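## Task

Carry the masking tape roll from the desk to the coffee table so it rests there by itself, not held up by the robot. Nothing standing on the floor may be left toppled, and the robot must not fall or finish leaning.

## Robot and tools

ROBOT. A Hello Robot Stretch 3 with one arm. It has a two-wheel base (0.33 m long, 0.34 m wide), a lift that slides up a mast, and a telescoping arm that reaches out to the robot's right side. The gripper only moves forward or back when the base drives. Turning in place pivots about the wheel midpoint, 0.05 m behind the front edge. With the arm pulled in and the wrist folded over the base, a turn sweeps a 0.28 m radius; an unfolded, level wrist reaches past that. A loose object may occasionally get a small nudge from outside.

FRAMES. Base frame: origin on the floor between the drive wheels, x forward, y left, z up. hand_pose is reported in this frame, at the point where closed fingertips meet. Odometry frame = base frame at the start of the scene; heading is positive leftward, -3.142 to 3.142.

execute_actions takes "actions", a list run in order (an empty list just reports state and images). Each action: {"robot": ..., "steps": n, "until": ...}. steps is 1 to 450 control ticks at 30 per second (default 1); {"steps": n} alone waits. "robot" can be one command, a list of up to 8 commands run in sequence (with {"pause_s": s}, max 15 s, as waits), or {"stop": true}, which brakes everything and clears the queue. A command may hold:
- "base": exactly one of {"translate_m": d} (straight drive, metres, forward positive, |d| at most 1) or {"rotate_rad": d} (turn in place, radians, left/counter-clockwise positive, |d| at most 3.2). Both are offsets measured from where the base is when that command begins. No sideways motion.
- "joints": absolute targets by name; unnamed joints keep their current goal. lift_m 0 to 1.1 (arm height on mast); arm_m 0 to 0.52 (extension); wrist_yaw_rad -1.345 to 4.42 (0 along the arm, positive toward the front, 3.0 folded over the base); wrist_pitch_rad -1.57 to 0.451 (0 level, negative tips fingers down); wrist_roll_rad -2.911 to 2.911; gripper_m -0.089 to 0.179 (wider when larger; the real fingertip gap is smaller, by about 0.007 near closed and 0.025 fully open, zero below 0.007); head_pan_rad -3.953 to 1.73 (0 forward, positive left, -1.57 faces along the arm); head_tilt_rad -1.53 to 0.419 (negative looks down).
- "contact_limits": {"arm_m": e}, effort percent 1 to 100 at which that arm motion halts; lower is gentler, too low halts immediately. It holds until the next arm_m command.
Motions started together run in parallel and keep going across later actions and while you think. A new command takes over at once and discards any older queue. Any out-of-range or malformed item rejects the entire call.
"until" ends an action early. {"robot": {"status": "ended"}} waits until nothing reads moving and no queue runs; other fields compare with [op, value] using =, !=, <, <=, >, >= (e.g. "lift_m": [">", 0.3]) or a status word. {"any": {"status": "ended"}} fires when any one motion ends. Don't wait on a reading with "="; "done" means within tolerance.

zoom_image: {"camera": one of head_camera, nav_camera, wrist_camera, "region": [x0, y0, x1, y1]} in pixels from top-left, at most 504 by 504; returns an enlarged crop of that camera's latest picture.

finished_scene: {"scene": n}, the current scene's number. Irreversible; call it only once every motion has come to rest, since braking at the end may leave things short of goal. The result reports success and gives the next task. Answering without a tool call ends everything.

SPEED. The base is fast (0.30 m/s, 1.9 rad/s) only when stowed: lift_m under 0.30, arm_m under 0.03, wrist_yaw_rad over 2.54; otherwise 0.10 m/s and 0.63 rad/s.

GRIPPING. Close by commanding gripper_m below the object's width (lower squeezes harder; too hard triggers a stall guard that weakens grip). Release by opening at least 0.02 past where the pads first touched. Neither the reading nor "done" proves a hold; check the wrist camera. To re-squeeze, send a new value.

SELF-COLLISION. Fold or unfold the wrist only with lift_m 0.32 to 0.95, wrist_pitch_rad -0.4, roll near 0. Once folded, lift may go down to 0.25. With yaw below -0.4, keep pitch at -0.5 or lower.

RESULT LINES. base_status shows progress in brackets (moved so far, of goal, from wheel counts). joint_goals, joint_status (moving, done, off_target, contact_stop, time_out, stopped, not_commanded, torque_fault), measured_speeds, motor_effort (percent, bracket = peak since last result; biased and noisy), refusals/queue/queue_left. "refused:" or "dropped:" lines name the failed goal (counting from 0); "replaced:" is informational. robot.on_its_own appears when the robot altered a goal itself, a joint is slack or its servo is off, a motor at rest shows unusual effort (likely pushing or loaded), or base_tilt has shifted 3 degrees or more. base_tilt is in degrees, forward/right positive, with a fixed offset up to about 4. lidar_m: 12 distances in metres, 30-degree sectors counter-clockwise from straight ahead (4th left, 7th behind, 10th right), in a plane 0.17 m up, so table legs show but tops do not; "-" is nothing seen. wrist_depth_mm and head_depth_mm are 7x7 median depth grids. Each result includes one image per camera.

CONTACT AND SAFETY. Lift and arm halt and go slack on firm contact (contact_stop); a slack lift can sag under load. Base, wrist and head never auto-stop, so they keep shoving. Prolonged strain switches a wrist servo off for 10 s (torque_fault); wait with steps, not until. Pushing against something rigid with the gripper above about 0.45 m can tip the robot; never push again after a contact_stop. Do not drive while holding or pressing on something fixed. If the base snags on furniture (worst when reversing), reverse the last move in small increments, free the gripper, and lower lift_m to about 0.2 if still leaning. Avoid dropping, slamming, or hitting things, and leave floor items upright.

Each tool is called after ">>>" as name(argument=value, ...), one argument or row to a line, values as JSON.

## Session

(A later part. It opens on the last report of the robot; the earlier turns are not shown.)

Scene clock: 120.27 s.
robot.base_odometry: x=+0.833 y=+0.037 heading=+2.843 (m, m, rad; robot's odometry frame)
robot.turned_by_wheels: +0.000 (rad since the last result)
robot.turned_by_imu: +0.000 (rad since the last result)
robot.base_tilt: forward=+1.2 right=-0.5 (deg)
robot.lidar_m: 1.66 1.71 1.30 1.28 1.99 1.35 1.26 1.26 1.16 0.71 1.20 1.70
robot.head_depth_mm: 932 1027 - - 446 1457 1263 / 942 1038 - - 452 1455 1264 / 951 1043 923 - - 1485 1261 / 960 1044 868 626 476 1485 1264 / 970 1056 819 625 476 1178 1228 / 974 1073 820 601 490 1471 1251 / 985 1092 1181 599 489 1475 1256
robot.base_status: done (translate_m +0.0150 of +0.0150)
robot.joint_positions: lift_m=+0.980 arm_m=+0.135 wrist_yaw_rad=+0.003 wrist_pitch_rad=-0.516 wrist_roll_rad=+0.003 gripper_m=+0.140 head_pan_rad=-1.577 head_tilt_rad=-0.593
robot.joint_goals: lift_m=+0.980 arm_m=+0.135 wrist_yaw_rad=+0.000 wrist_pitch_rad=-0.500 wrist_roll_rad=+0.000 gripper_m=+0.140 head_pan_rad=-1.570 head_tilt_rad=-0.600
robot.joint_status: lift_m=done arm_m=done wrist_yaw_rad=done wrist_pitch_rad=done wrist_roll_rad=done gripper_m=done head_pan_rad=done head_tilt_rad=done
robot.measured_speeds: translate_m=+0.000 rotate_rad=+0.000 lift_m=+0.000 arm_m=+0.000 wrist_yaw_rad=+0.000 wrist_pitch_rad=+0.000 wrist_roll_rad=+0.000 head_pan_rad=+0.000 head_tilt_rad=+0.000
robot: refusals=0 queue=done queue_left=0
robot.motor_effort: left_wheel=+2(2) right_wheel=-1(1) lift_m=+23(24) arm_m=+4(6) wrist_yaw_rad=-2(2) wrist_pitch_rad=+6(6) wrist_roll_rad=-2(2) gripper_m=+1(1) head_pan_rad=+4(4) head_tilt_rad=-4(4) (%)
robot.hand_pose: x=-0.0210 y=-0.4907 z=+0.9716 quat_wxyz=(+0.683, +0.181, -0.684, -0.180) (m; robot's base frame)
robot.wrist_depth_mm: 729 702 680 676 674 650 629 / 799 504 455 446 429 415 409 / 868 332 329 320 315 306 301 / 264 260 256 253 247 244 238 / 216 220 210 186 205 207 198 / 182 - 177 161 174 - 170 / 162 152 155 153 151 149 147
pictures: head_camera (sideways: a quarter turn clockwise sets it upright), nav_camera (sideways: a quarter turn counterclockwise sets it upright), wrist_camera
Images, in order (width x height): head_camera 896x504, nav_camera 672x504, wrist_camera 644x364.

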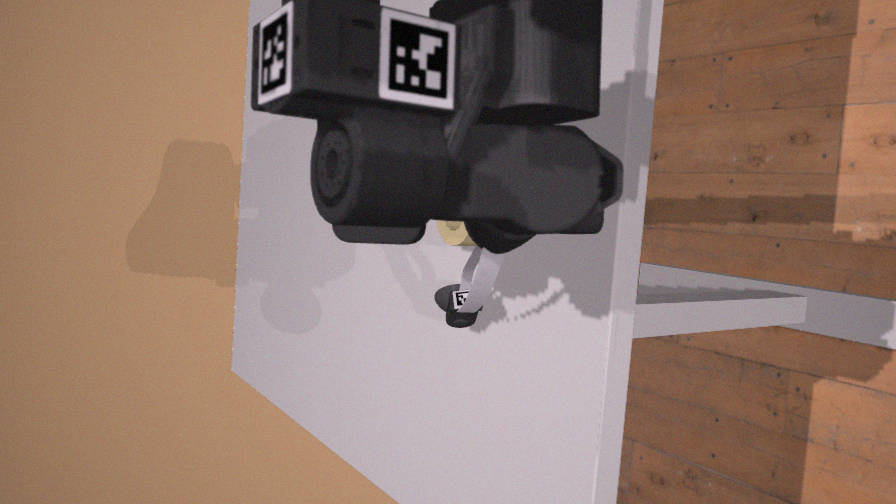

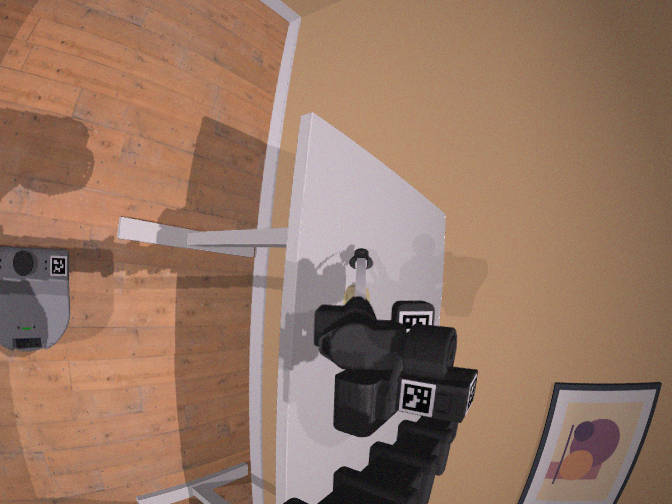

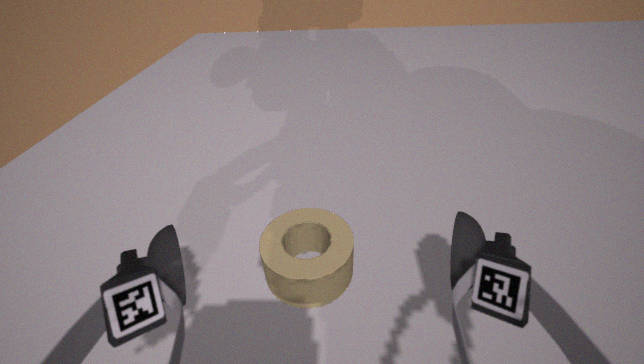

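>>> execute_actions(
  actions=[
    {"robot":[{"joints":{"arm_m":0.15,"lift_m":0.968}},{"joints":{"gripper_m":0.02}},{"pause_s":0.5}],"steps":350,"until":{"robot":{"status":"ended"}}},
  ],
)

Scene clock: 123.37 s.
robot.base_odometry: x=+0.833 y=+0.037 heading=+2.843 (m, m, rad; robot's odometry frame)
robot.turned_by_wheels: +0.000 (rad since the last result)
robot.turned_by_imu: +0.000 (rad since the last result)
robot.base_tilt: forward=+1.2 right=-0.5 (deg)
robot.lidar_m: 1.66 1.71 1.31 1.28 2.00 1.35 1.26 1.26 1.16 0.71 1.21 1.69
robot.head_depth_mm: 935 1035 - - 451 1456 1263 / 942 1040 983 - 452 1449 1262 / 951 1044 897 - 451 1484 1262 / 958 1046 845 614 470 1478 1255 / 965 1056 821 602 477 1173 1227 / 979 1076 817 600 490 1477 1260 / 984 1091 1177 598 489 1477 1252
robot.base_status: done (translate_m +0.0150 of +0.0150)
robot.joint_positions: lift_m=+0.968 arm_m=+0.150 wrist_yaw_rad=-0.007 wrist_pitch_rad=-0.478 wrist_roll_rad=-0.002 gripper_m=+0.021 head_pan_rad=-1.577 head_tilt_rad=-0.593
robot.joint_goals: lift_m=+0.968 arm_m=+0.150 wrist_yaw_rad=+0.000 wrist_pitch_rad=-0.500 wrist_roll_rad=+0.000 gripper_m=+0.020 head_pan_rad=-1.570 head_tilt_rad=-0.600
robot.joint_status: lift_m=done arm_m=done wrist_yaw_rad=done wrist_pitch_rad=done wrist_roll_rad=done gripper_m=done head_pan_rad=done head_tilt_rad=done
robot.measured_speeds: translate_m=+0.000 rotate_rad=+0.000 lift_m=+0.000 arm_m=+0.000 wrist_yaw_rad=+0.000 wrist_pitch_rad=+0.000 wrist_roll_rad=+0.000 head_pan_rad=+0.000 head_tilt_rad=+0.000
robot: refusals=0 queue=done queue_left=0
robot.motor_effort: left_wheel=-1(3) right_wheel=+1(2) lift_m=+20(23) arm_m=+3(8) wrist_yaw_rad=+5(5) wrist_pitch_rad=-9(9) wrist_roll_rad=+1(2) gripper_m=-14(89) head_pan_rad=+4(4) head_tilt_rad=-4(4) (%)
robot.hand_pose: x=-0.0231 y=-0.5112 z=+0.9679 quat_wxyz=(+0.687, +0.165, -0.687, -0.170) (m; robot's base frame)
robot.wrist_depth_mm: 681 681 668 666 661 678 652 / 769 723 486 474 457 448 431 / 807 344 338 331 320 318 312 / 263 259 258 252 248 245 240 / 211 211 211 203 209 199 198 / 178 176 168 142 - 169 167 / 153 152 149 141 146 146 143
pictures: head_camera (sideways: a quarter turn clockwise sets it upright), nav_camera (sideways: a quarter turn counterclockwise sets it upright), wrist_camera
Images, in order (width x height): head_camera 896x504, nav_camera 672x504, wrist_camera 644x364.

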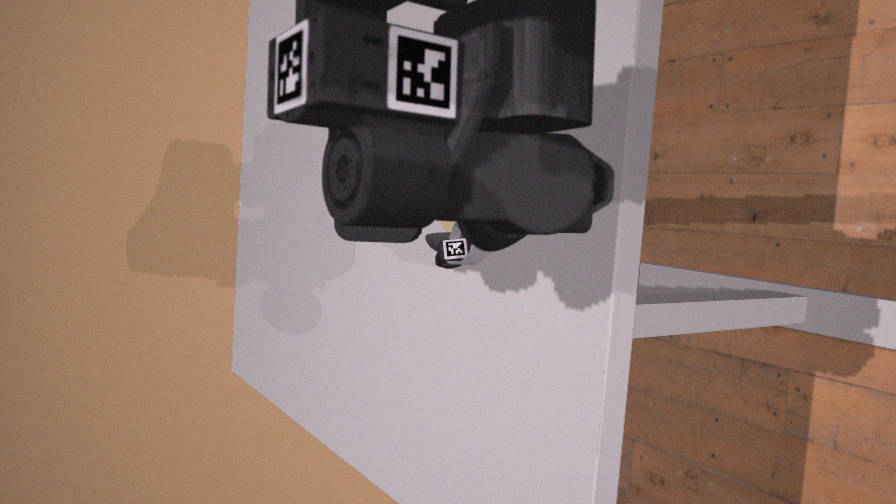

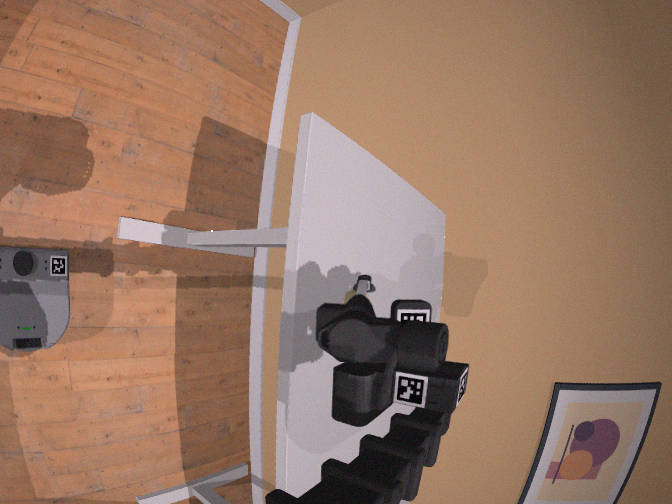

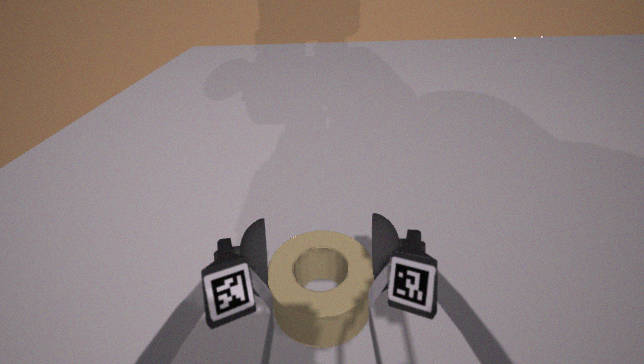

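>>> execute_actions(
  actions=[
    {"robot":[{"joints":{"gripper_m":0.005}},{"joints":{"lift_m":1.06}},{"joints":{"arm_m":0,"wrist_pitch_rad":-0.4}},{"joints":{"wrist_yaw_rad":3.0,"head_pan_rad":1.27,"head_tilt_rad":-0.6}},{"joints":{"lift_m":0.28}}],"steps":450,"until":{"robot":{"status":"ended"}}},
    {"steps":200,"until":{"robot":{"status":"ended"}}},
  ],
)

Scene clock: 138.20 s.
robot.base_odometry: x=+0.833 y=+0.037 heading=+2.843 (m, m, rad; robot's odometry frame)
robot.turned_by_wheels: +0.000 (rad since the last result)
robot.turned_by_imu: -0.001 (rad since the last result)
robot.base_tilt: forward=+1.2 right=-0.4 (deg)
robot.lidar_m: 1.66 1.71 1.31 1.28 2.00 1.34 1.26 1.27 1.16 0.71 1.20 1.70
robot.head_depth_mm: 3077 1481 1470 1672 1810 1488 1262 / 3316 1463 1424 1622 1817 1480 1263 / 3283 1448 1388 1595 1749 1487 1267 / 3229 1452 1367 1535 1737 1488 1262 / 3188 1448 1333 1503 1689 1476 1256 / 3129 1435 1302 1461 1699 1485 1260 / 3071 1548 1304 2111 1786 1441 1249
robot.base_status: done (translate_m +0.0150 of +0.0150)
robot.joint_positions: lift_m=+0.280 arm_m=+0.000 wrist_yaw_rad=+2.997 wrist_pitch_rad=-0.422 wrist_roll_rad=-0.002 gripper_m=+0.006 head_pan_rad=+1.263 head_tilt_rad=-0.593
robot.joint_goals: lift_m=+0.280 arm_m=+0.000 wrist_yaw_rad=+3.000 wrist_pitch_rad=-0.400 wrist_roll_rad=+0.000 gripper_m=+0.005 head_pan_rad=+1.270 head_tilt_rad=-0.600
robot.joint_status: lift_m=done arm_m=done wrist_yaw_rad=done wrist_pitch_rad=done wrist_roll_rad=done gripper_m=done head_pan_rad=done head_tilt_rad=done
robot.measured_speeds: translate_m=+0.000 rotate_rad=+0.000 lift_m=+0.000 arm_m=+0.000 wrist_yaw_rad=+0.000 wrist_pitch_rad=+0.000 wrist_roll_rad=+0.000 head_pan_rad=+0.000 head_tilt_rad=+0.000
robot: refusals=0 queue=done queue_left=0
robot.motor_effort: left_wheel=+1(1) right_wheel=-1(1) lift_m=+23(35) arm_m=-2(1) wrist_yaw_rad=+3(5) wrist_pitch_rad=+8(10) wrist_roll_rad=+1(1) gripper_m=-18(77) head_pan_rad=+4(46) head_tilt_rad=-4(4) (%)
robot.hand_pose: x=+0.0111 y=+0.0763 z=+0.2919 quat_wxyz=(+0.198, +0.699, +0.098, +0.680) (m; robot's base frame)
robot.wrist_depth_mm: - - - - - - - / - - - - - - - / 892 - - - - - 992 / 807 816 796 790 769 773 758 / 667 650 675 621 645 610 600 / 537 530 - 142 - 506 492 / 454 - - 136 436 431 429
pictures: head_camera (sideways: a quarter turn clockwise sets it upright), nav_camera (sideways: a quarter turn counterclockwise sets it upright), wrist_camera
Images, in order (width x height): head_camera 896x504, nav_camera 672x504, wrist_camera 644x364.

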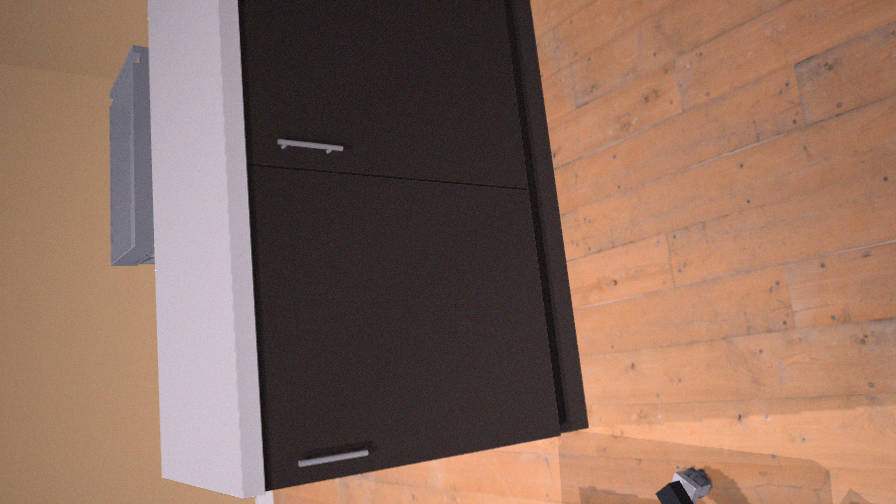

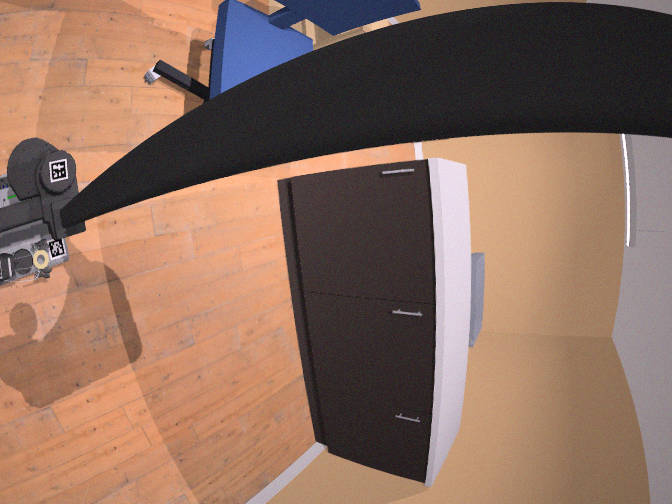

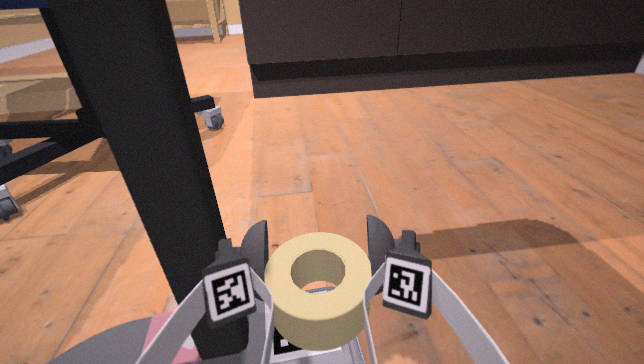

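>>> execute_actions(
  actions=[
    {"robot":{"base":{"rotate_rad":1.57},"joints":{"head_pan_rad":0.3,"head_tilt_rad":-0.7}},"steps":200,"until":{"robot":{"status":"ended"}}},
  ],
)

Scene clock: 151.17 s.
robot.base_odometry: x=+0.833 y=+0.037 heading=-1.870 (m, m, rad; robot's odometry frame)
robot.turned_by_wheels: +1.570 (rad since the last result)
robot.turned_by_imu: +1.565 (rad since the last result)
robot.base_tilt: forward=+1.1 right=-0.4 (deg)
robot.lidar_m: 1.28 1.01 1.35 1.26 1.52 1.16 0.71 1.20 1.70 1.66 1.72 1.31
robot.head_depth_mm: 3090 1243 1329 1489 1647 1395 1209 / 3219 3152 2545 1941 1645 1389 1209 / 3300 3302 2536 1882 1562 1391 1209 / 3402 3337 2552 1272 1525 1361 1205 / 3652 1891 1860 1267 1098 1391 1206 / 3267 1209 1332 1262 1388 1381 1205 / 2832 1061 1147 1263 1595 1352 1199
robot.base_status: done (rotate_rad +1.5698 of +1.5700)
robot.joint_positions: lift_m=+0.280 arm_m=+0.000 wrist_yaw_rad=+2.997 wrist_pitch_rad=-0.422 wrist_roll_rad=-0.002 gripper_m=+0.006 head_pan_rad=+0.307 head_tilt_rad=-0.692
robot.joint_goals: lift_m=+0.280 arm_m=+0.000 wrist_yaw_rad=+3.000 wrist_pitch_rad=-0.400 wrist_roll_rad=+0.000 gripper_m=+0.005 head_pan_rad=+0.300 head_tilt_rad=-0.700
robot.joint_status: lift_m=done arm_m=done wrist_yaw_rad=done wrist_pitch_rad=done wrist_roll_rad=done gripper_m=done head_pan_rad=done head_tilt_rad=done
robot.measured_speeds: translate_m=+0.000 rotate_rad=+0.000 lift_m=+0.000 arm_m=+0.000 wrist_yaw_rad=+0.000 wrist_pitch_rad=+0.000 wrist_roll_rad=+0.000 head_pan_rad=+0.000 head_tilt_rad=+0.000
robot: refusals=0 queue=done queue_left=0
robot.motor_effort: left_wheel=-5(16) right_wheel=+2(8) lift_m=+23(23) arm_m=-2(2) wrist_yaw_rad=+2(3) wrist_pitch_rad=+8(8) wrist_roll_rad=+1(1) gripper_m=-17(18) head_pan_rad=-4(47) head_tilt_rad=-4(16) (%)
robot.hand_pose: x=+0.0111 y=+0.0763 z=+0.2919 quat_wxyz=(+0.198, +0.699, +0.098, +0.680) (m; robot's base frame)
robot.wrist_depth_mm: 970 - - - - - - / - - - - - - - / - - - - - 978 858 / 849 839 799 811 780 756 737 / 655 645 680 618 638 613 603 / 533 529 - 142 - 500 501 / 463 - - 136 436 431 431
pictures: head_camera (sideways: a quarter turn clockwise sets it upright), nav_camera (sideways: a quarter turn counterclockwise sets it upright), wrist_camera
Images, in order (width x height): head_camera 896x504, nav_camera 672x504, wrist_camera 644x364.

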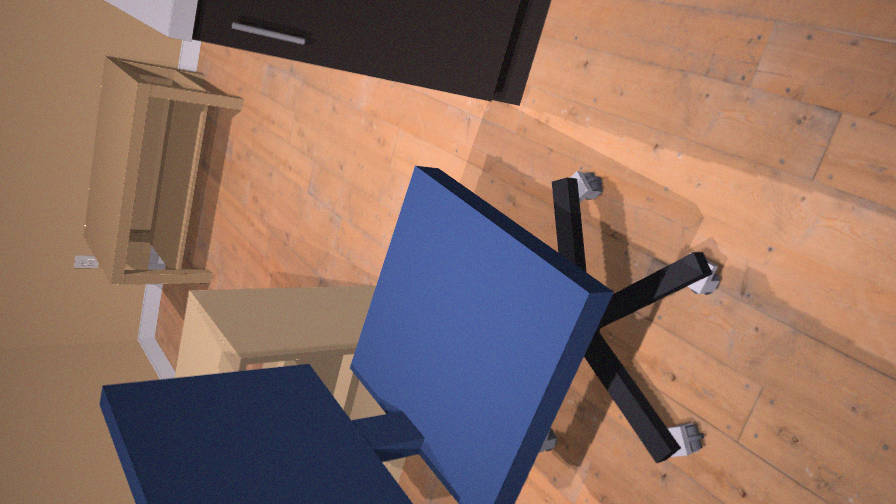

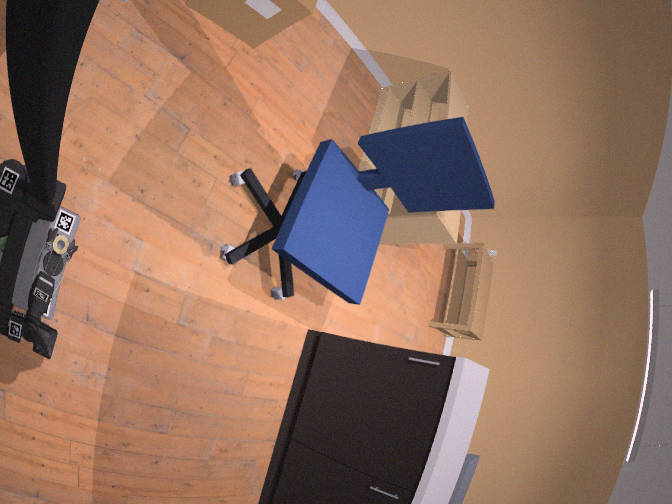

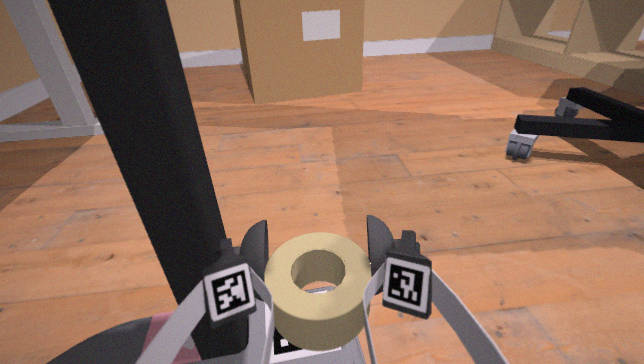

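>>> execute_actions(
  actions=[
    {"robot":[{"base":{"rotate_rad":-0.43}},{"base":{"translate_m":1.0}},{"base":{"rotate_rad":2.0},"joints":{"head_pan_rad":0,"head_tilt_rad":-0.9}}],"steps":450,"until":{"robot":{"status":"ended"}}},
  ],
)

Scene clock: 160.33 s.
robot.base_odometry: x=+0.167 y=-0.709 heading=-0.300 (m, m, rad; robot's odometry frame)
robot.turned_by_wheels: +1.570 (rad since the last result)
robot.turned_by_imu: +1.563 (rad since the last result)
robot.base_tilt: forward=+1.2 right=-0.4 (deg)
robot.lidar_m: 0.88 1.81 2.12 1.65 1.74 1.34 1.11 0.46 0.35 0.34 0.36 0.51
robot.head_depth_mm: 2065 2133 1873 1641 1425 1240 1133 / 969 1120 1242 1082 1426 1267 1136 / 989 1148 1211 1058 1381 1266 1140 / 1006 1170 1213 1064 1430 1265 1132 / 1028 2136 1213 1078 1382 1265 1135 / 2264 2144 1909 1538 1428 1267 1134 / 1968 1859 1906 1640 1437 1265 1134
robot.base_status: done (rotate_rad +1.9998 of +2.0000)
robot.joint_positions: lift_m=+0.280 arm_m=+0.000 wrist_yaw_rad=+2.997 wrist_pitch_rad=-0.422 wrist_roll_rad=-0.002 gripper_m=+0.006 head_pan_rad=+0.007 head_tilt_rad=-0.889
robot.joint_goals: lift_m=+0.280 arm_m=+0.000 wrist_yaw_rad=+3.000 wrist_pitch_rad=-0.400 wrist_roll_rad=+0.000 gripper_m=+0.005 head_pan_rad=+0.000 head_tilt_rad=-0.900
robot.joint_status: lift_m=done arm_m=done wrist_yaw_rad=done wrist_pitch_rad=done wrist_roll_rad=done gripper_m=done head_pan_rad=done head_tilt_rad=done
robot.measured_speeds: translate_m=+0.000 rotate_rad=+0.000 lift_m=+0.000 arm_m=+0.000 wrist_yaw_rad=+0.000 wrist_pitch_rad=+0.000 wrist_roll_rad=+0.000 head_pan_rad=+0.000 head_tilt_rad=+0.000
robot: refusals=0 queue=done queue_left=0
robot.motor_effort: left_wheel=-5(15) right_wheel=+3(8) lift_m=+23(23) arm_m=-2(2) wrist_yaw_rad=+2(2) wrist_pitch_rad=+8(9) wrist_roll_rad=+1(1) gripper_m=-18(18) head_pan_rad=-4(29) head_tilt_rad=-5(27) (%)
robot.hand_pose: x=+0.0110 y=+0.0763 z=+0.2919 quat_wxyz=(+0.198, +0.699, +0.098, +0.680) (m; robot's base frame)
robot.wrist_depth_mm: - - - - - - - / - - - - - - - / - - - - - - - / 835 834 828 797 778 770 763 / 653 655 670 609 652 608 597 / 536 532 - 142 - 506 494 / 462 - - 136 440 438 431
pictures: head_camera (sideways: a quarter turn clockwise sets it upright), nav_camera (sideways: a quarter turn counterclockwise sets it upright), wrist_camera
Images, in order (width x height): head_camera 896x504, nav_camera 672x504, wrist_camera 644x364.

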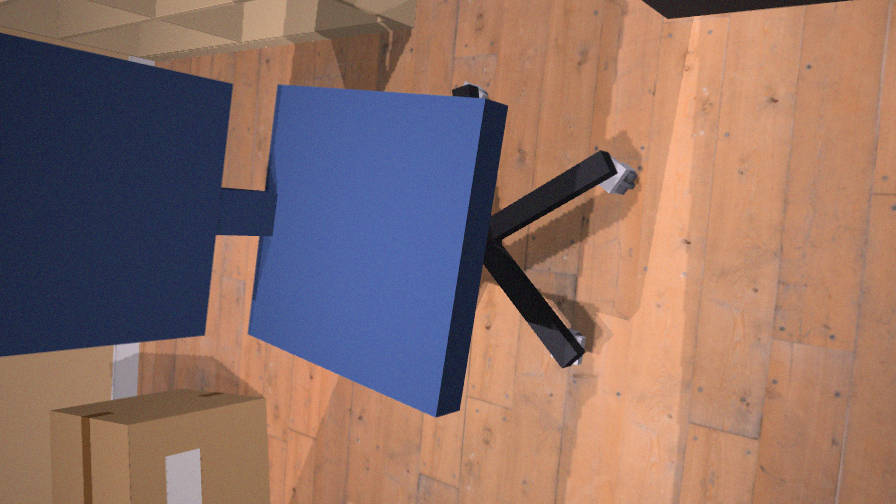

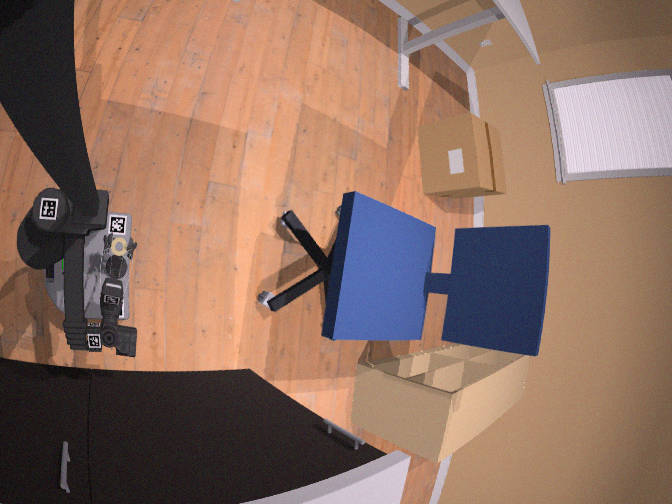

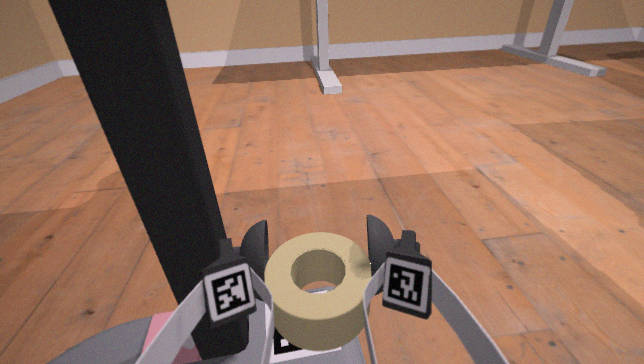

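>>> execute_actions(
  actions=[
    {"robot":[{"joints":{"lift_m":0.32}},{"base":{"translate_m":0.72}}],"steps":450,"until":{"robot":{"status":"ended"}}},
  ],
)

Scene clock: 169.73 s.
robot.base_odometry: x=+0.854 y=-0.922 heading=-0.300 (m, m, rad; robot's odometry frame)
robot.turned_by_wheels: +0.000 (rad since the last result)
robot.turned_by_imu: -0.002 (rad since the last result)
robot.base_tilt: forward=+1.2 right=-0.5 (deg)
robot.lidar_m: 0.29 1.13 1.35 1.67 1.68 2.07 1.25 0.51 0.44 2.11 0.68 1.19
robot.head_depth_mm: 1564 548 610 1609 1431 1239 1085 / 1579 550 610 754 904 800 718 / 1605 552 613 755 902 801 718 / 1620 555 615 761 888 801 717 / 1616 557 619 763 902 799 717 / 1653 559 620 770 903 800 718 / 1651 561 623 1525 1432 828 717
robot.base_status: off_target (translate_m +0.7199 of +0.7200)
robot.joint_positions: lift_m=+0.320 arm_m=+0.000 wrist_yaw_rad=+2.997 wrist_pitch_rad=-0.422 wrist_roll_rad=-0.002 gripper_m=+0.006 head_pan_rad=+0.007 head_tilt_rad=-0.890
robot.joint_goals: lift_m=+0.320 arm_m=+0.000 wrist_yaw_rad=+3.000 wrist_pitch_rad=-0.400 wrist_roll_rad=+0.000 gripper_m=+0.005 head_pan_rad=+0.000 head_tilt_rad=-0.900
robot.joint_status: lift_m=done arm_m=done wrist_yaw_rad=done wrist_pitch_rad=done wrist_roll_rad=done gripper_m=done head_pan_rad=done head_tilt_rad=done
robot.measured_speeds: translate_m=+0.000 rotate_rad=+0.000 lift_m=+0.000 arm_m=+0.000 wrist_yaw_rad=+0.000 wrist_pitch_rad=+0.000 wrist_roll_rad=+0.000 head_pan_rad=+0.000 head_tilt_rad=+0.000
robot: refusals=0 queue=done queue_left=0
robot.on_its_own: left_wheel is at rest, and its effort (+26) is outside its rest range (-18 to +18)
robot.motor_effort: left_wheel=+26(46) right_wheel=+10(36) lift_m=+34(35) arm_m=-2(2) wrist_yaw_rad=+1(2) wrist_pitch_rad=+8(8) wrist_roll_rad=+1(1) gripper_m=-18(17) head_pan_rad=-4(4) head_tilt_rad=-5(6) (%)
robot.hand_pose: x=+0.0109 y=+0.0763 z=+0.3316 quat_wxyz=(+0.198, +0.699, +0.098, +0.680) (m; robot's base frame)
robot.wrist_depth_mm: - - - - 169 107 79 / - - - - - 110 80 / - - - - - - 82 / 937 911 910 877 840 833 802 / 720 708 716 689 701 568 659 / 592 588 - 141 - 545 509 / 497 508 - 137 366 474 372
pictures: head_camera (sideways: a quarter turn clockwise sets it upright), nav_camera (sideways: a quarter turn counterclockwise sets it upright), wrist_camera
Images, in order (width x height): head_camera 896x504, nav_camera 672x504, wrist_camera 644x364.

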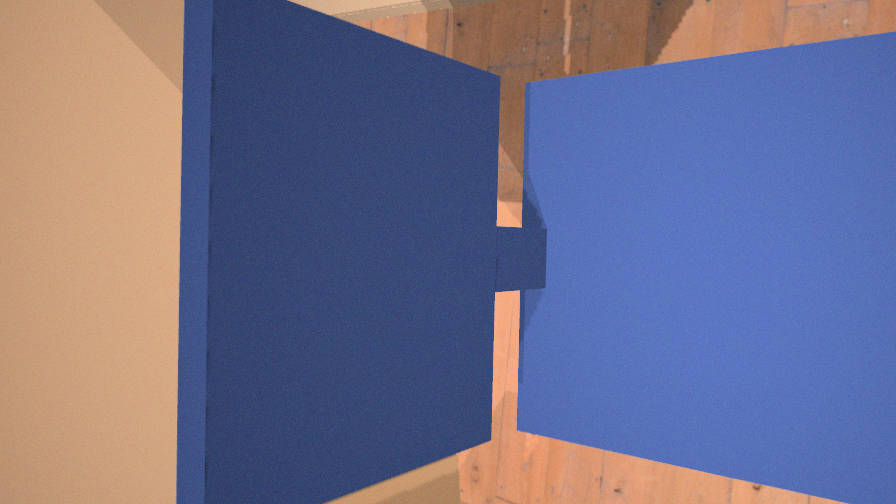

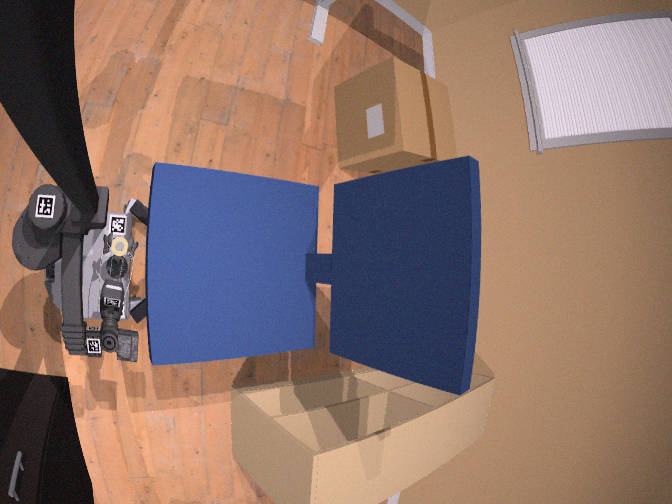

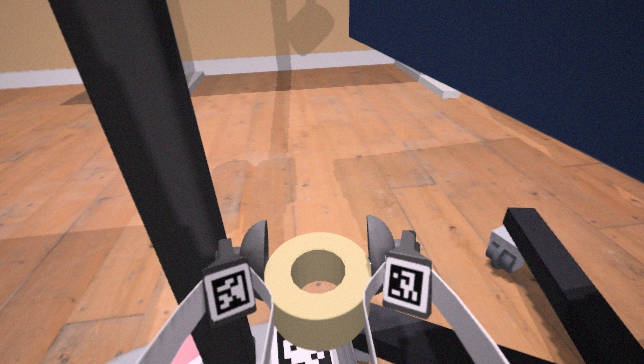

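>>> execute_actions(
  actions=[
    {"robot":[{"base":{"translate_m":-0.06},"joints":{"lift_m":0.28,"head_pan_rad":-1.4,"head_tilt_rad":-0.75}}],"steps":450,"until":{"robot":{"status":"ended"}}},
  ],
)

Scene clock: 172.00 s.
robot.base_odometry: x=+0.797 y=-0.904 heading=-0.300 (m, m, rad; robot's odometry frame)
robot.turned_by_wheels: +0.000 (rad since the last result)
robot.turned_by_imu: +0.000 (rad since the last result)
robot.base_tilt: forward=+1.2 right=-0.5 (deg)
robot.lidar_m: 0.35 1.19 1.76 1.65 2.14 2.01 1.23 0.51 0.41 0.72 0.74 0.72
robot.head_depth_mm: 2370 2652 2313 1866 1107 890 863 / 2437 2682 2305 1868 1562 1346 1160 / 2447 2264 2322 1865 1559 1343 1178 / 2508 2383 2297 1865 1556 1339 1173 / 2545 2554 2289 1858 1557 1337 1177 / 2669 2552 2309 1849 1489 1337 1175 / 2782 2934 2312 1095 1188 1274 1171
robot.base_status: done (translate_m -0.0600 of -0.0600)
robot.joint_positions: lift_m=+0.280 arm_m=+0.000 wrist_yaw_rad=+2.997 wrist_pitch_rad=-0.422 wrist_roll_rad=-0.002 gripper_m=+0.006 head_pan_rad=-1.393 head_tilt_rad=-0.754
robot.joint_goals: lift_m=+0.280 arm_m=+0.000 wrist_yaw_rad=+3.000 wrist_pitch_rad=-0.400 wrist_roll_rad=+0.000 gripper_m=+0.005 head_pan_rad=-1.400 head_tilt_rad=-0.750
robot.joint_status: lift_m=done arm_m=done wrist_yaw_rad=done wrist_pitch_rad=done wrist_roll_rad=done gripper_m=done head_pan_rad=done head_tilt_rad=done
robot.measured_speeds: translate_m=+0.000 rotate_rad=+0.000 lift_m=+0.000 arm_m=+0.000 wrist_yaw_rad=+0.000 wrist_pitch_rad=+0.000 wrist_roll_rad=+0.000 head_pan_rad=+0.000 head_tilt_rad=+0.000
robot: refusals=0 queue=done queue_left=0
robot.motor_effort: left_wheel=-4(27) right_wheel=+2(10) lift_m=+24(34) arm_m=-2(2) wrist_yaw_rad=+1(2) wrist_pitch_rad=+8(9) wrist_roll_rad=+1(1) gripper_m=-17(18) head_pan_rad=-4(48) head_tilt_rad=+2(15) (%)
robot.hand_pose: x=+0.0109 y=+0.0764 z=+0.2920 quat_wxyz=(+0.198, +0.699, +0.098, +0.680) (m; robot's base frame)
robot.wrist_depth_mm: - - - - - - 995 / - - - - - - - / - - - - - - 980 / 843 818 792 784 784 770 758 / 643 643 664 622 638 591 483 / 535 529 - 142 - 504 464 / 459 - - 136 414 330 313
pictures: head_camera (sideways: a quarter turn clockwise sets it upright), nav_camera (sideways: a quarter turn counterclockwise sets it upright), wrist_camera
Images, in order (width x height): head_camera 896x504, nav_camera 672x504, wrist_camera 644x364.

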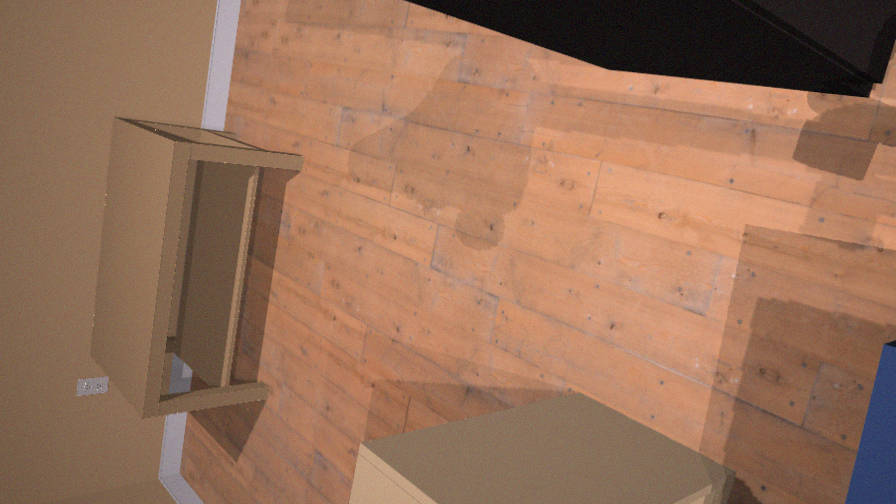

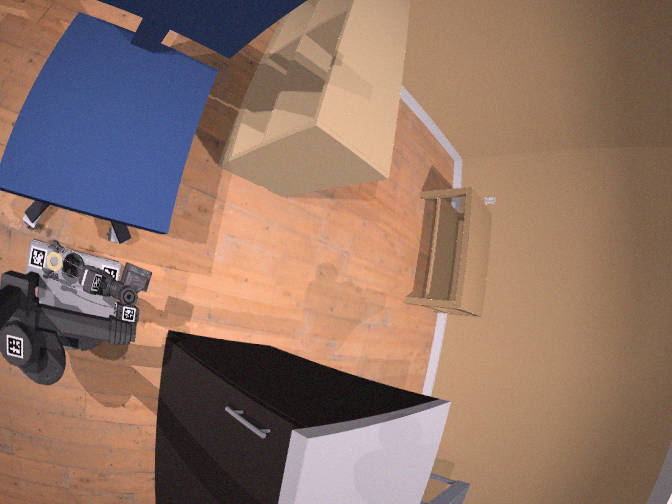

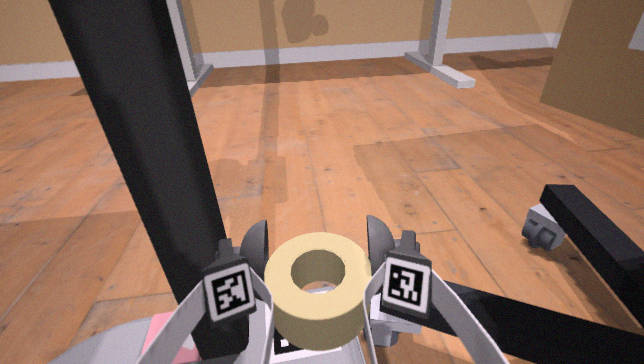

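>>> execute_actions(
  actions=[
    {"robot":[{"base":{"translate_m":-0.07}},{"base":{"rotate_rad":-0.85},"joints":{"head_pan_rad":-0.5,"head_tilt_rad":-0.9}}],"steps":450,"until":{"robot":{"status":"ended"}}},
  ],
)

Scene clock: 175.60 s.
robot.base_odometry: x=+0.730 y=-0.883 heading=-1.150 (m, m, rad; robot's odometry frame)
robot.turned_by_wheels: -0.850 (rad since the last result)
robot.turned_by_imu: -0.848 (rad since the last result)
robot.base_tilt: forward=+1.2 right=-0.4 (deg)
robot.lidar_m: 0.78 1.31 0.42 1.26 1.79 1.64 2.20 1.91 0.77 0.44 0.38 2.12
robot.head_depth_mm: 2450 2317 1857 847 653 804 1118 / 2401 2332 1923 1636 1371 1016 1131 / 2144 2257 1917 1649 1428 1270 1136 / 2337 2276 1913 1631 1430 1264 1136 / 2348 2319 1920 1631 1432 1269 1134 / 2418 2308 1921 1600 1425 1271 1009 / 2813 2325 1146 1252 1357 1269 719
robot.base_status: done (rotate_rad -0.8498 of -0.8500)
robot.joint_positions: lift_m=+0.280 arm_m=+0.000 wrist_yaw_rad=+2.997 wrist_pitch_rad=-0.422 wrist_roll_rad=-0.002 gripper_m=+0.006 head_pan_rad=-0.507 head_tilt_rad=-0.889
robot.joint_goals: lift_m=+0.280 arm_m=+0.000 wrist_yaw_rad=+3.000 wrist_pitch_rad=-0.400 wrist_roll_rad=+0.000 gripper_m=+0.005 head_pan_rad=-0.500 head_tilt_rad=-0.900
robot.joint_status: lift_m=done arm_m=done wrist_yaw_rad=done wrist_pitch_rad=done wrist_roll_rad=done gripper_m=done head_pan_rad=done head_tilt_rad=done
robot.measured_speeds: translate_m=+0.000 rotate_rad=+0.000 lift_m=+0.000 arm_m=+0.000 wrist_yaw_rad=+0.000 wrist_pitch_rad=+0.000 wrist_roll_rad=+0.000 head_pan_rad=+0.000 head_tilt_rad=+0.000
robot: refusals=0 queue=done queue_left=0
robot.motor_effort: left_wheel=+5(14) right_wheel=-2(5) lift_m=+23(23) arm_m=-2(2) wrist_yaw_rad=+2(2) wrist_pitch_rad=+8(8) wrist_roll_rad=+1(1) gripper_m=-18(18) head_pan_rad=+4(45) head_tilt_rad=-6(22) (%)
robot.hand_pose: x=+0.0109 y=+0.0764 z=+0.2920 quat_wxyz=(+0.198, +0.699, +0.098, +0.680) (m; robot's base frame)
robot.wrist_depth_mm: - - - - - - - / - - - - - - - / - - - - - 941 - / 853 850 824 742 585 539 746 / 658 640 658 461 492 505 509 / 541 528 - 141 - 405 498 / 460 - - 136 433 406 399
pictures: head_camera (sideways: a quarter turn clockwise sets it upright), nav_camera (sideways: a quarter turn counterclockwise sets it upright), wrist_camera
Images, in order (width x height): head_camera 896x504, nav_camera 672x504, wrist_camera 644x364.

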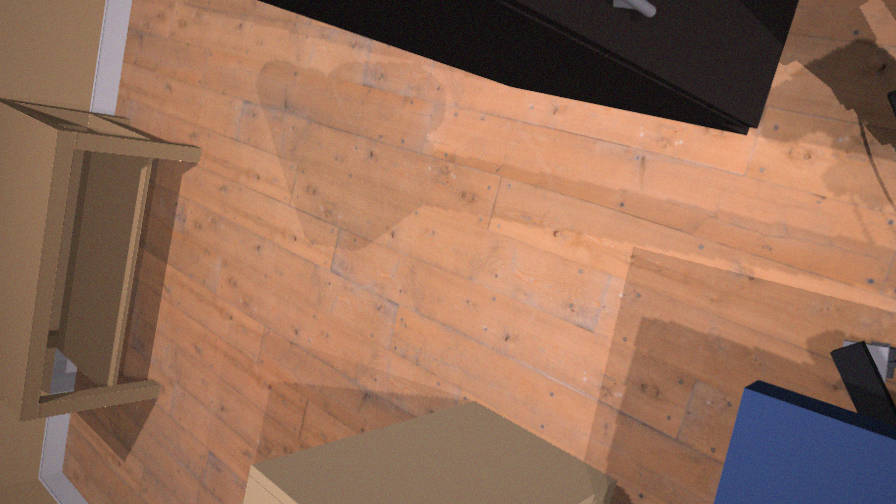

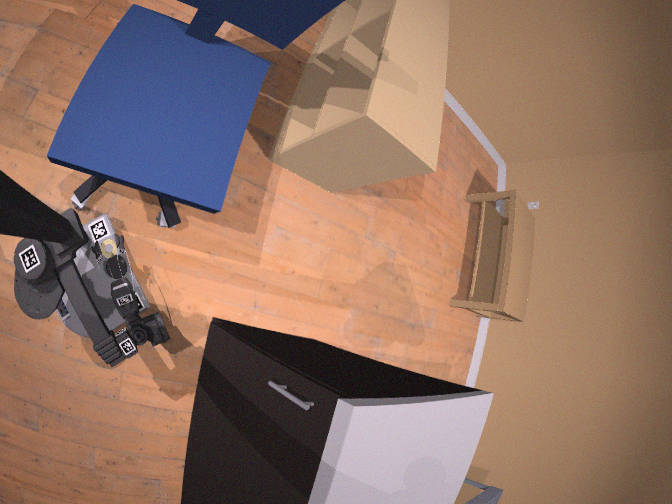

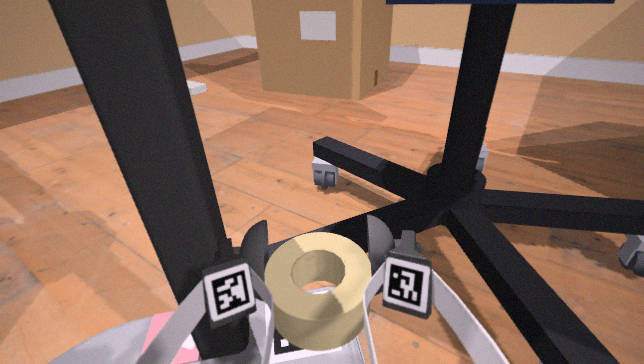

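>>> execute_actions(
  actions=[
    {"robot":[{"base":{"rotate_rad":-0.55},"joints":{"head_pan_rad":0,"head_tilt_rad":-1.2}}],"steps":450,"until":{"robot":{"status":"ended"}}},
  ],
)

Scene clock: 177.43 s.
robot.base_odometry: x=+0.730 y=-0.883 heading=-1.700 (m, m, rad; robot's odometry frame)
robot.turned_by_wheels: -0.550 (rad since the last result)
robot.turned_by_imu: -0.549 (rad since the last result)
robot.base_tilt: forward=+1.2 right=-0.5 (deg)
robot.lidar_m: 2.12 0.78 1.31 0.43 1.25 1.80 1.64 2.23 1.91 0.81 0.44 0.38
robot.head_depth_mm: 1717 774 613 778 1251 1189 1122 / 1740 1585 1435 992 1253 1207 - / 1741 1596 1467 1363 1276 1208 - / 1741 1600 1480 1365 1279 1207 - / 1739 1596 1475 1365 1281 1208 - / 1763 1606 1481 1374 829 1174 - / 1747 1265 1366 1370 804 753 719
robot.base_status: done (rotate_rad -0.5498 of -0.5500)
robot.joint_positions: lift_m=+0.280 arm_m=+0.000 wrist_yaw_rad=+2.997 wrist_pitch_rad=-0.422 wrist_roll_rad=-0.002 gripper_m=+0.006 head_pan_rad=-0.007 head_tilt_rad=-1.186
robot.joint_goals: lift_m=+0.280 arm_m=+0.000 wrist_yaw_rad=+3.000 wrist_pitch_rad=-0.400 wrist_roll_rad=+0.000 gripper_m=+0.005 head_pan_rad=+0.000 head_tilt_rad=-1.200
robot.joint_status: lift_m=done arm_m=done wrist_yaw_rad=done wrist_pitch_rad=done wrist_roll_rad=done gripper_m=done head_pan_rad=done head_tilt_rad=done
robot.measured_speeds: translate_m=+0.000 rotate_rad=+0.000 lift_m=+0.000 arm_m=+0.000 wrist_yaw_rad=+0.000 wrist_pitch_rad=+0.000 wrist_roll_rad=+0.000 head_pan_rad=+0.000 head_tilt_rad=+0.000
robot: refusals=0 queue=done queue_left=0
robot.motor_effort: left_wheel=+4(13) right_wheel=-2(6) lift_m=+23(23) arm_m=-2(2) wrist_yaw_rad=+1(2) wrist_pitch_rad=+8(8) wrist_roll_rad=+1(1) gripper_m=-17(18) head_pan_rad=+4(39) head_tilt_rad=-8(33) (%)
robot.hand_pose: x=+0.0109 y=+0.0764 z=+0.2920 quat_wxyz=(+0.198, +0.699, +0.098, +0.680) (m; robot's base frame)
robot.wrist_depth_mm: - - - - - - 603 / - - - - - - 650 / - - - 995 - 911 692 / 845 842 633 557 678 768 739 / 662 644 494 480 622 610 598 / 535 532 - 142 - 499 503 / 456 - - 136 421 431 428
pictures: head_camera (sideways: a quarter turn clockwise sets it upright), nav_camera (sideways: a quarter turn counterclockwise sets it upright), wrist_camera
Images, in order (width x height): head_camera 896x504, nav_camera 672x504, wrist_camera 644x364.

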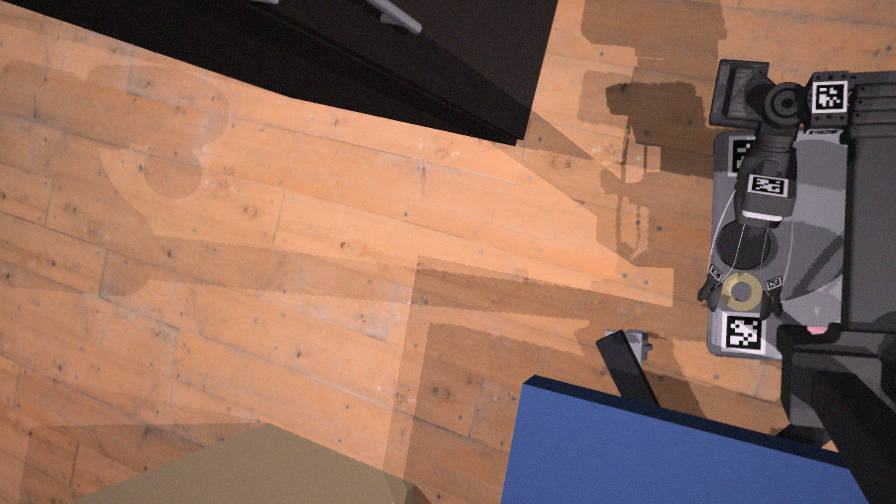

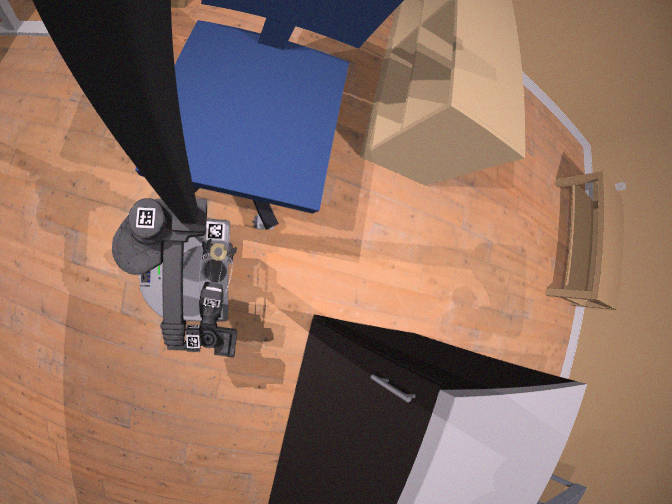

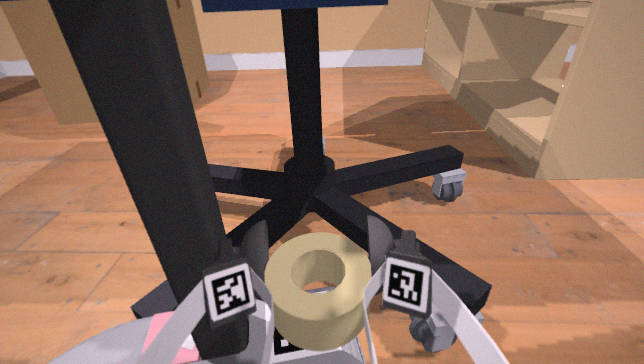

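>>> execute_actions(
  actions=[
    {"robot":[{"base":{"rotate_rad":0.25},"joints":{"lift_m":0.31}},{"base":{"translate_m":0.2}}],"steps":450,"until":{"robot":{"status":"ended"}}},
  ],
)

Scene clock: 182.03 s.
robot.base_odometry: x=+0.754 y=-1.082 heading=-1.449 (m, m, rad; robot's odometry frame)
robot.turned_by_wheels: +0.250 (rad since the last result)
robot.turned_by_imu: +0.249 (rad since the last result)
robot.base_tilt: forward=+1.2 right=-0.4 (deg)
robot.lidar_m: 0.79 0.60 1.17 0.38 1.34 2.22 1.84 2.09 0.92 0.29 0.26 0.56
robot.head_depth_mm: 1739 1594 1475 1366 1114 984 1121 / 1732 1598 1468 1361 1268 1205 - / 1744 1596 1466 1362 1270 1211 - / 1739 1595 1480 1369 1275 1204 - / 1747 1572 1428 1367 1271 1124 - / 916 959 1139 1345 1279 757 - / 911 852 953 1345 803 751 715
robot.base_status: done (translate_m +0.1999 of +0.2000)
robot.joint_positions: lift_m=+0.310 arm_m=+0.000 wrist_yaw_rad=+2.997 wrist_pitch_rad=-0.422 wrist_roll_rad=-0.002 gripper_m=+0.006 head_pan_rad=-0.006 head_tilt_rad=-1.186
robot.joint_goals: lift_m=+0.310 arm_m=+0.000 wrist_yaw_rad=+3.000 wrist_pitch_rad=-0.400 wrist_roll_rad=+0.000 gripper_m=+0.005 head_pan_rad=+0.000 head_tilt_rad=-1.200
robot.joint_status: lift_m=done arm_m=done wrist_yaw_rad=done wrist_pitch_rad=done wrist_roll_rad=done gripper_m=done head_pan_rad=done head_tilt_rad=done
robot.measured_speeds: translate_m=+0.000 rotate_rad=+0.000 lift_m=+0.000 arm_m=+0.000 wrist_yaw_rad=+0.000 wrist_pitch_rad=+0.000 wrist_roll_rad=+0.000 head_pan_rad=+0.000 head_tilt_rad=+0.000
robot: refusals=0 queue=done queue_left=0
robot.motor_effort: left_wheel=+16(37) right_wheel=+2(6) lift_m=+35(36) arm_m=-2(2) wrist_yaw_rad=+0(3) wrist_pitch_rad=+8(8) wrist_roll_rad=+1(1) gripper_m=-18(17) head_pan_rad=+4(4) head_tilt_rad=-8(8) (%)
robot.hand_pose: x=+0.0109 y=+0.0764 z=+0.3216 quat_wxyz=(+0.198, +0.699, +0.098, +0.680) (m; robot's base frame)
robot.wrist_depth_mm: 196 - 181 174 169 164 570 / - - - - - - 973 / - - - - - - 510 / 920 890 852 732 827 786 537 / 712 692 567 516 640 647 591 / 581 549 - 142 - 555 533 / 484 386 - 137 378 464 458
pictures: head_camera (sideways: a quarter turn clockwise sets it upright), nav_camera (sideways: a quarter turn counterclockwise sets it upright), wrist_camera
Images, in order (width x height): head_camera 896x504, nav_camera 672x504, wrist_camera 644x364.

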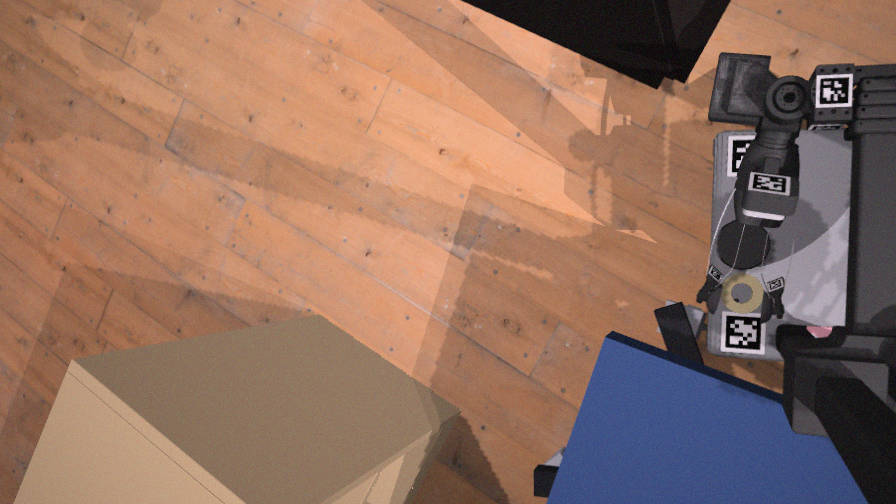

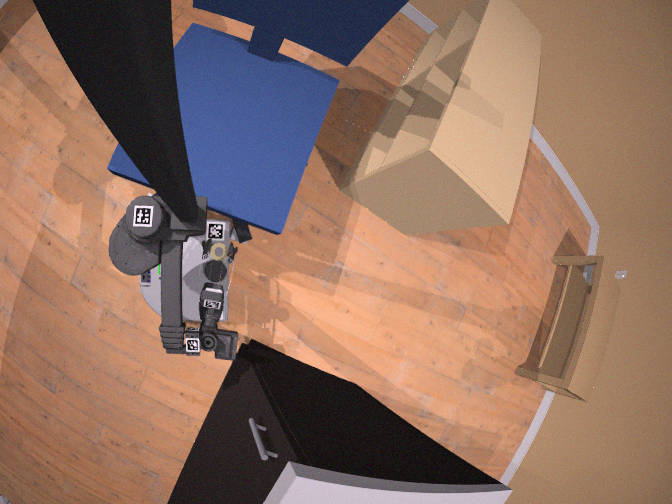

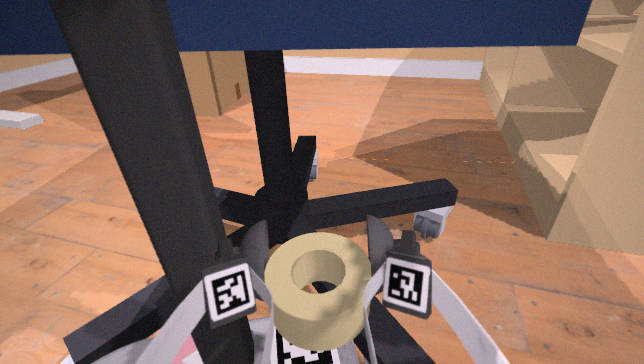

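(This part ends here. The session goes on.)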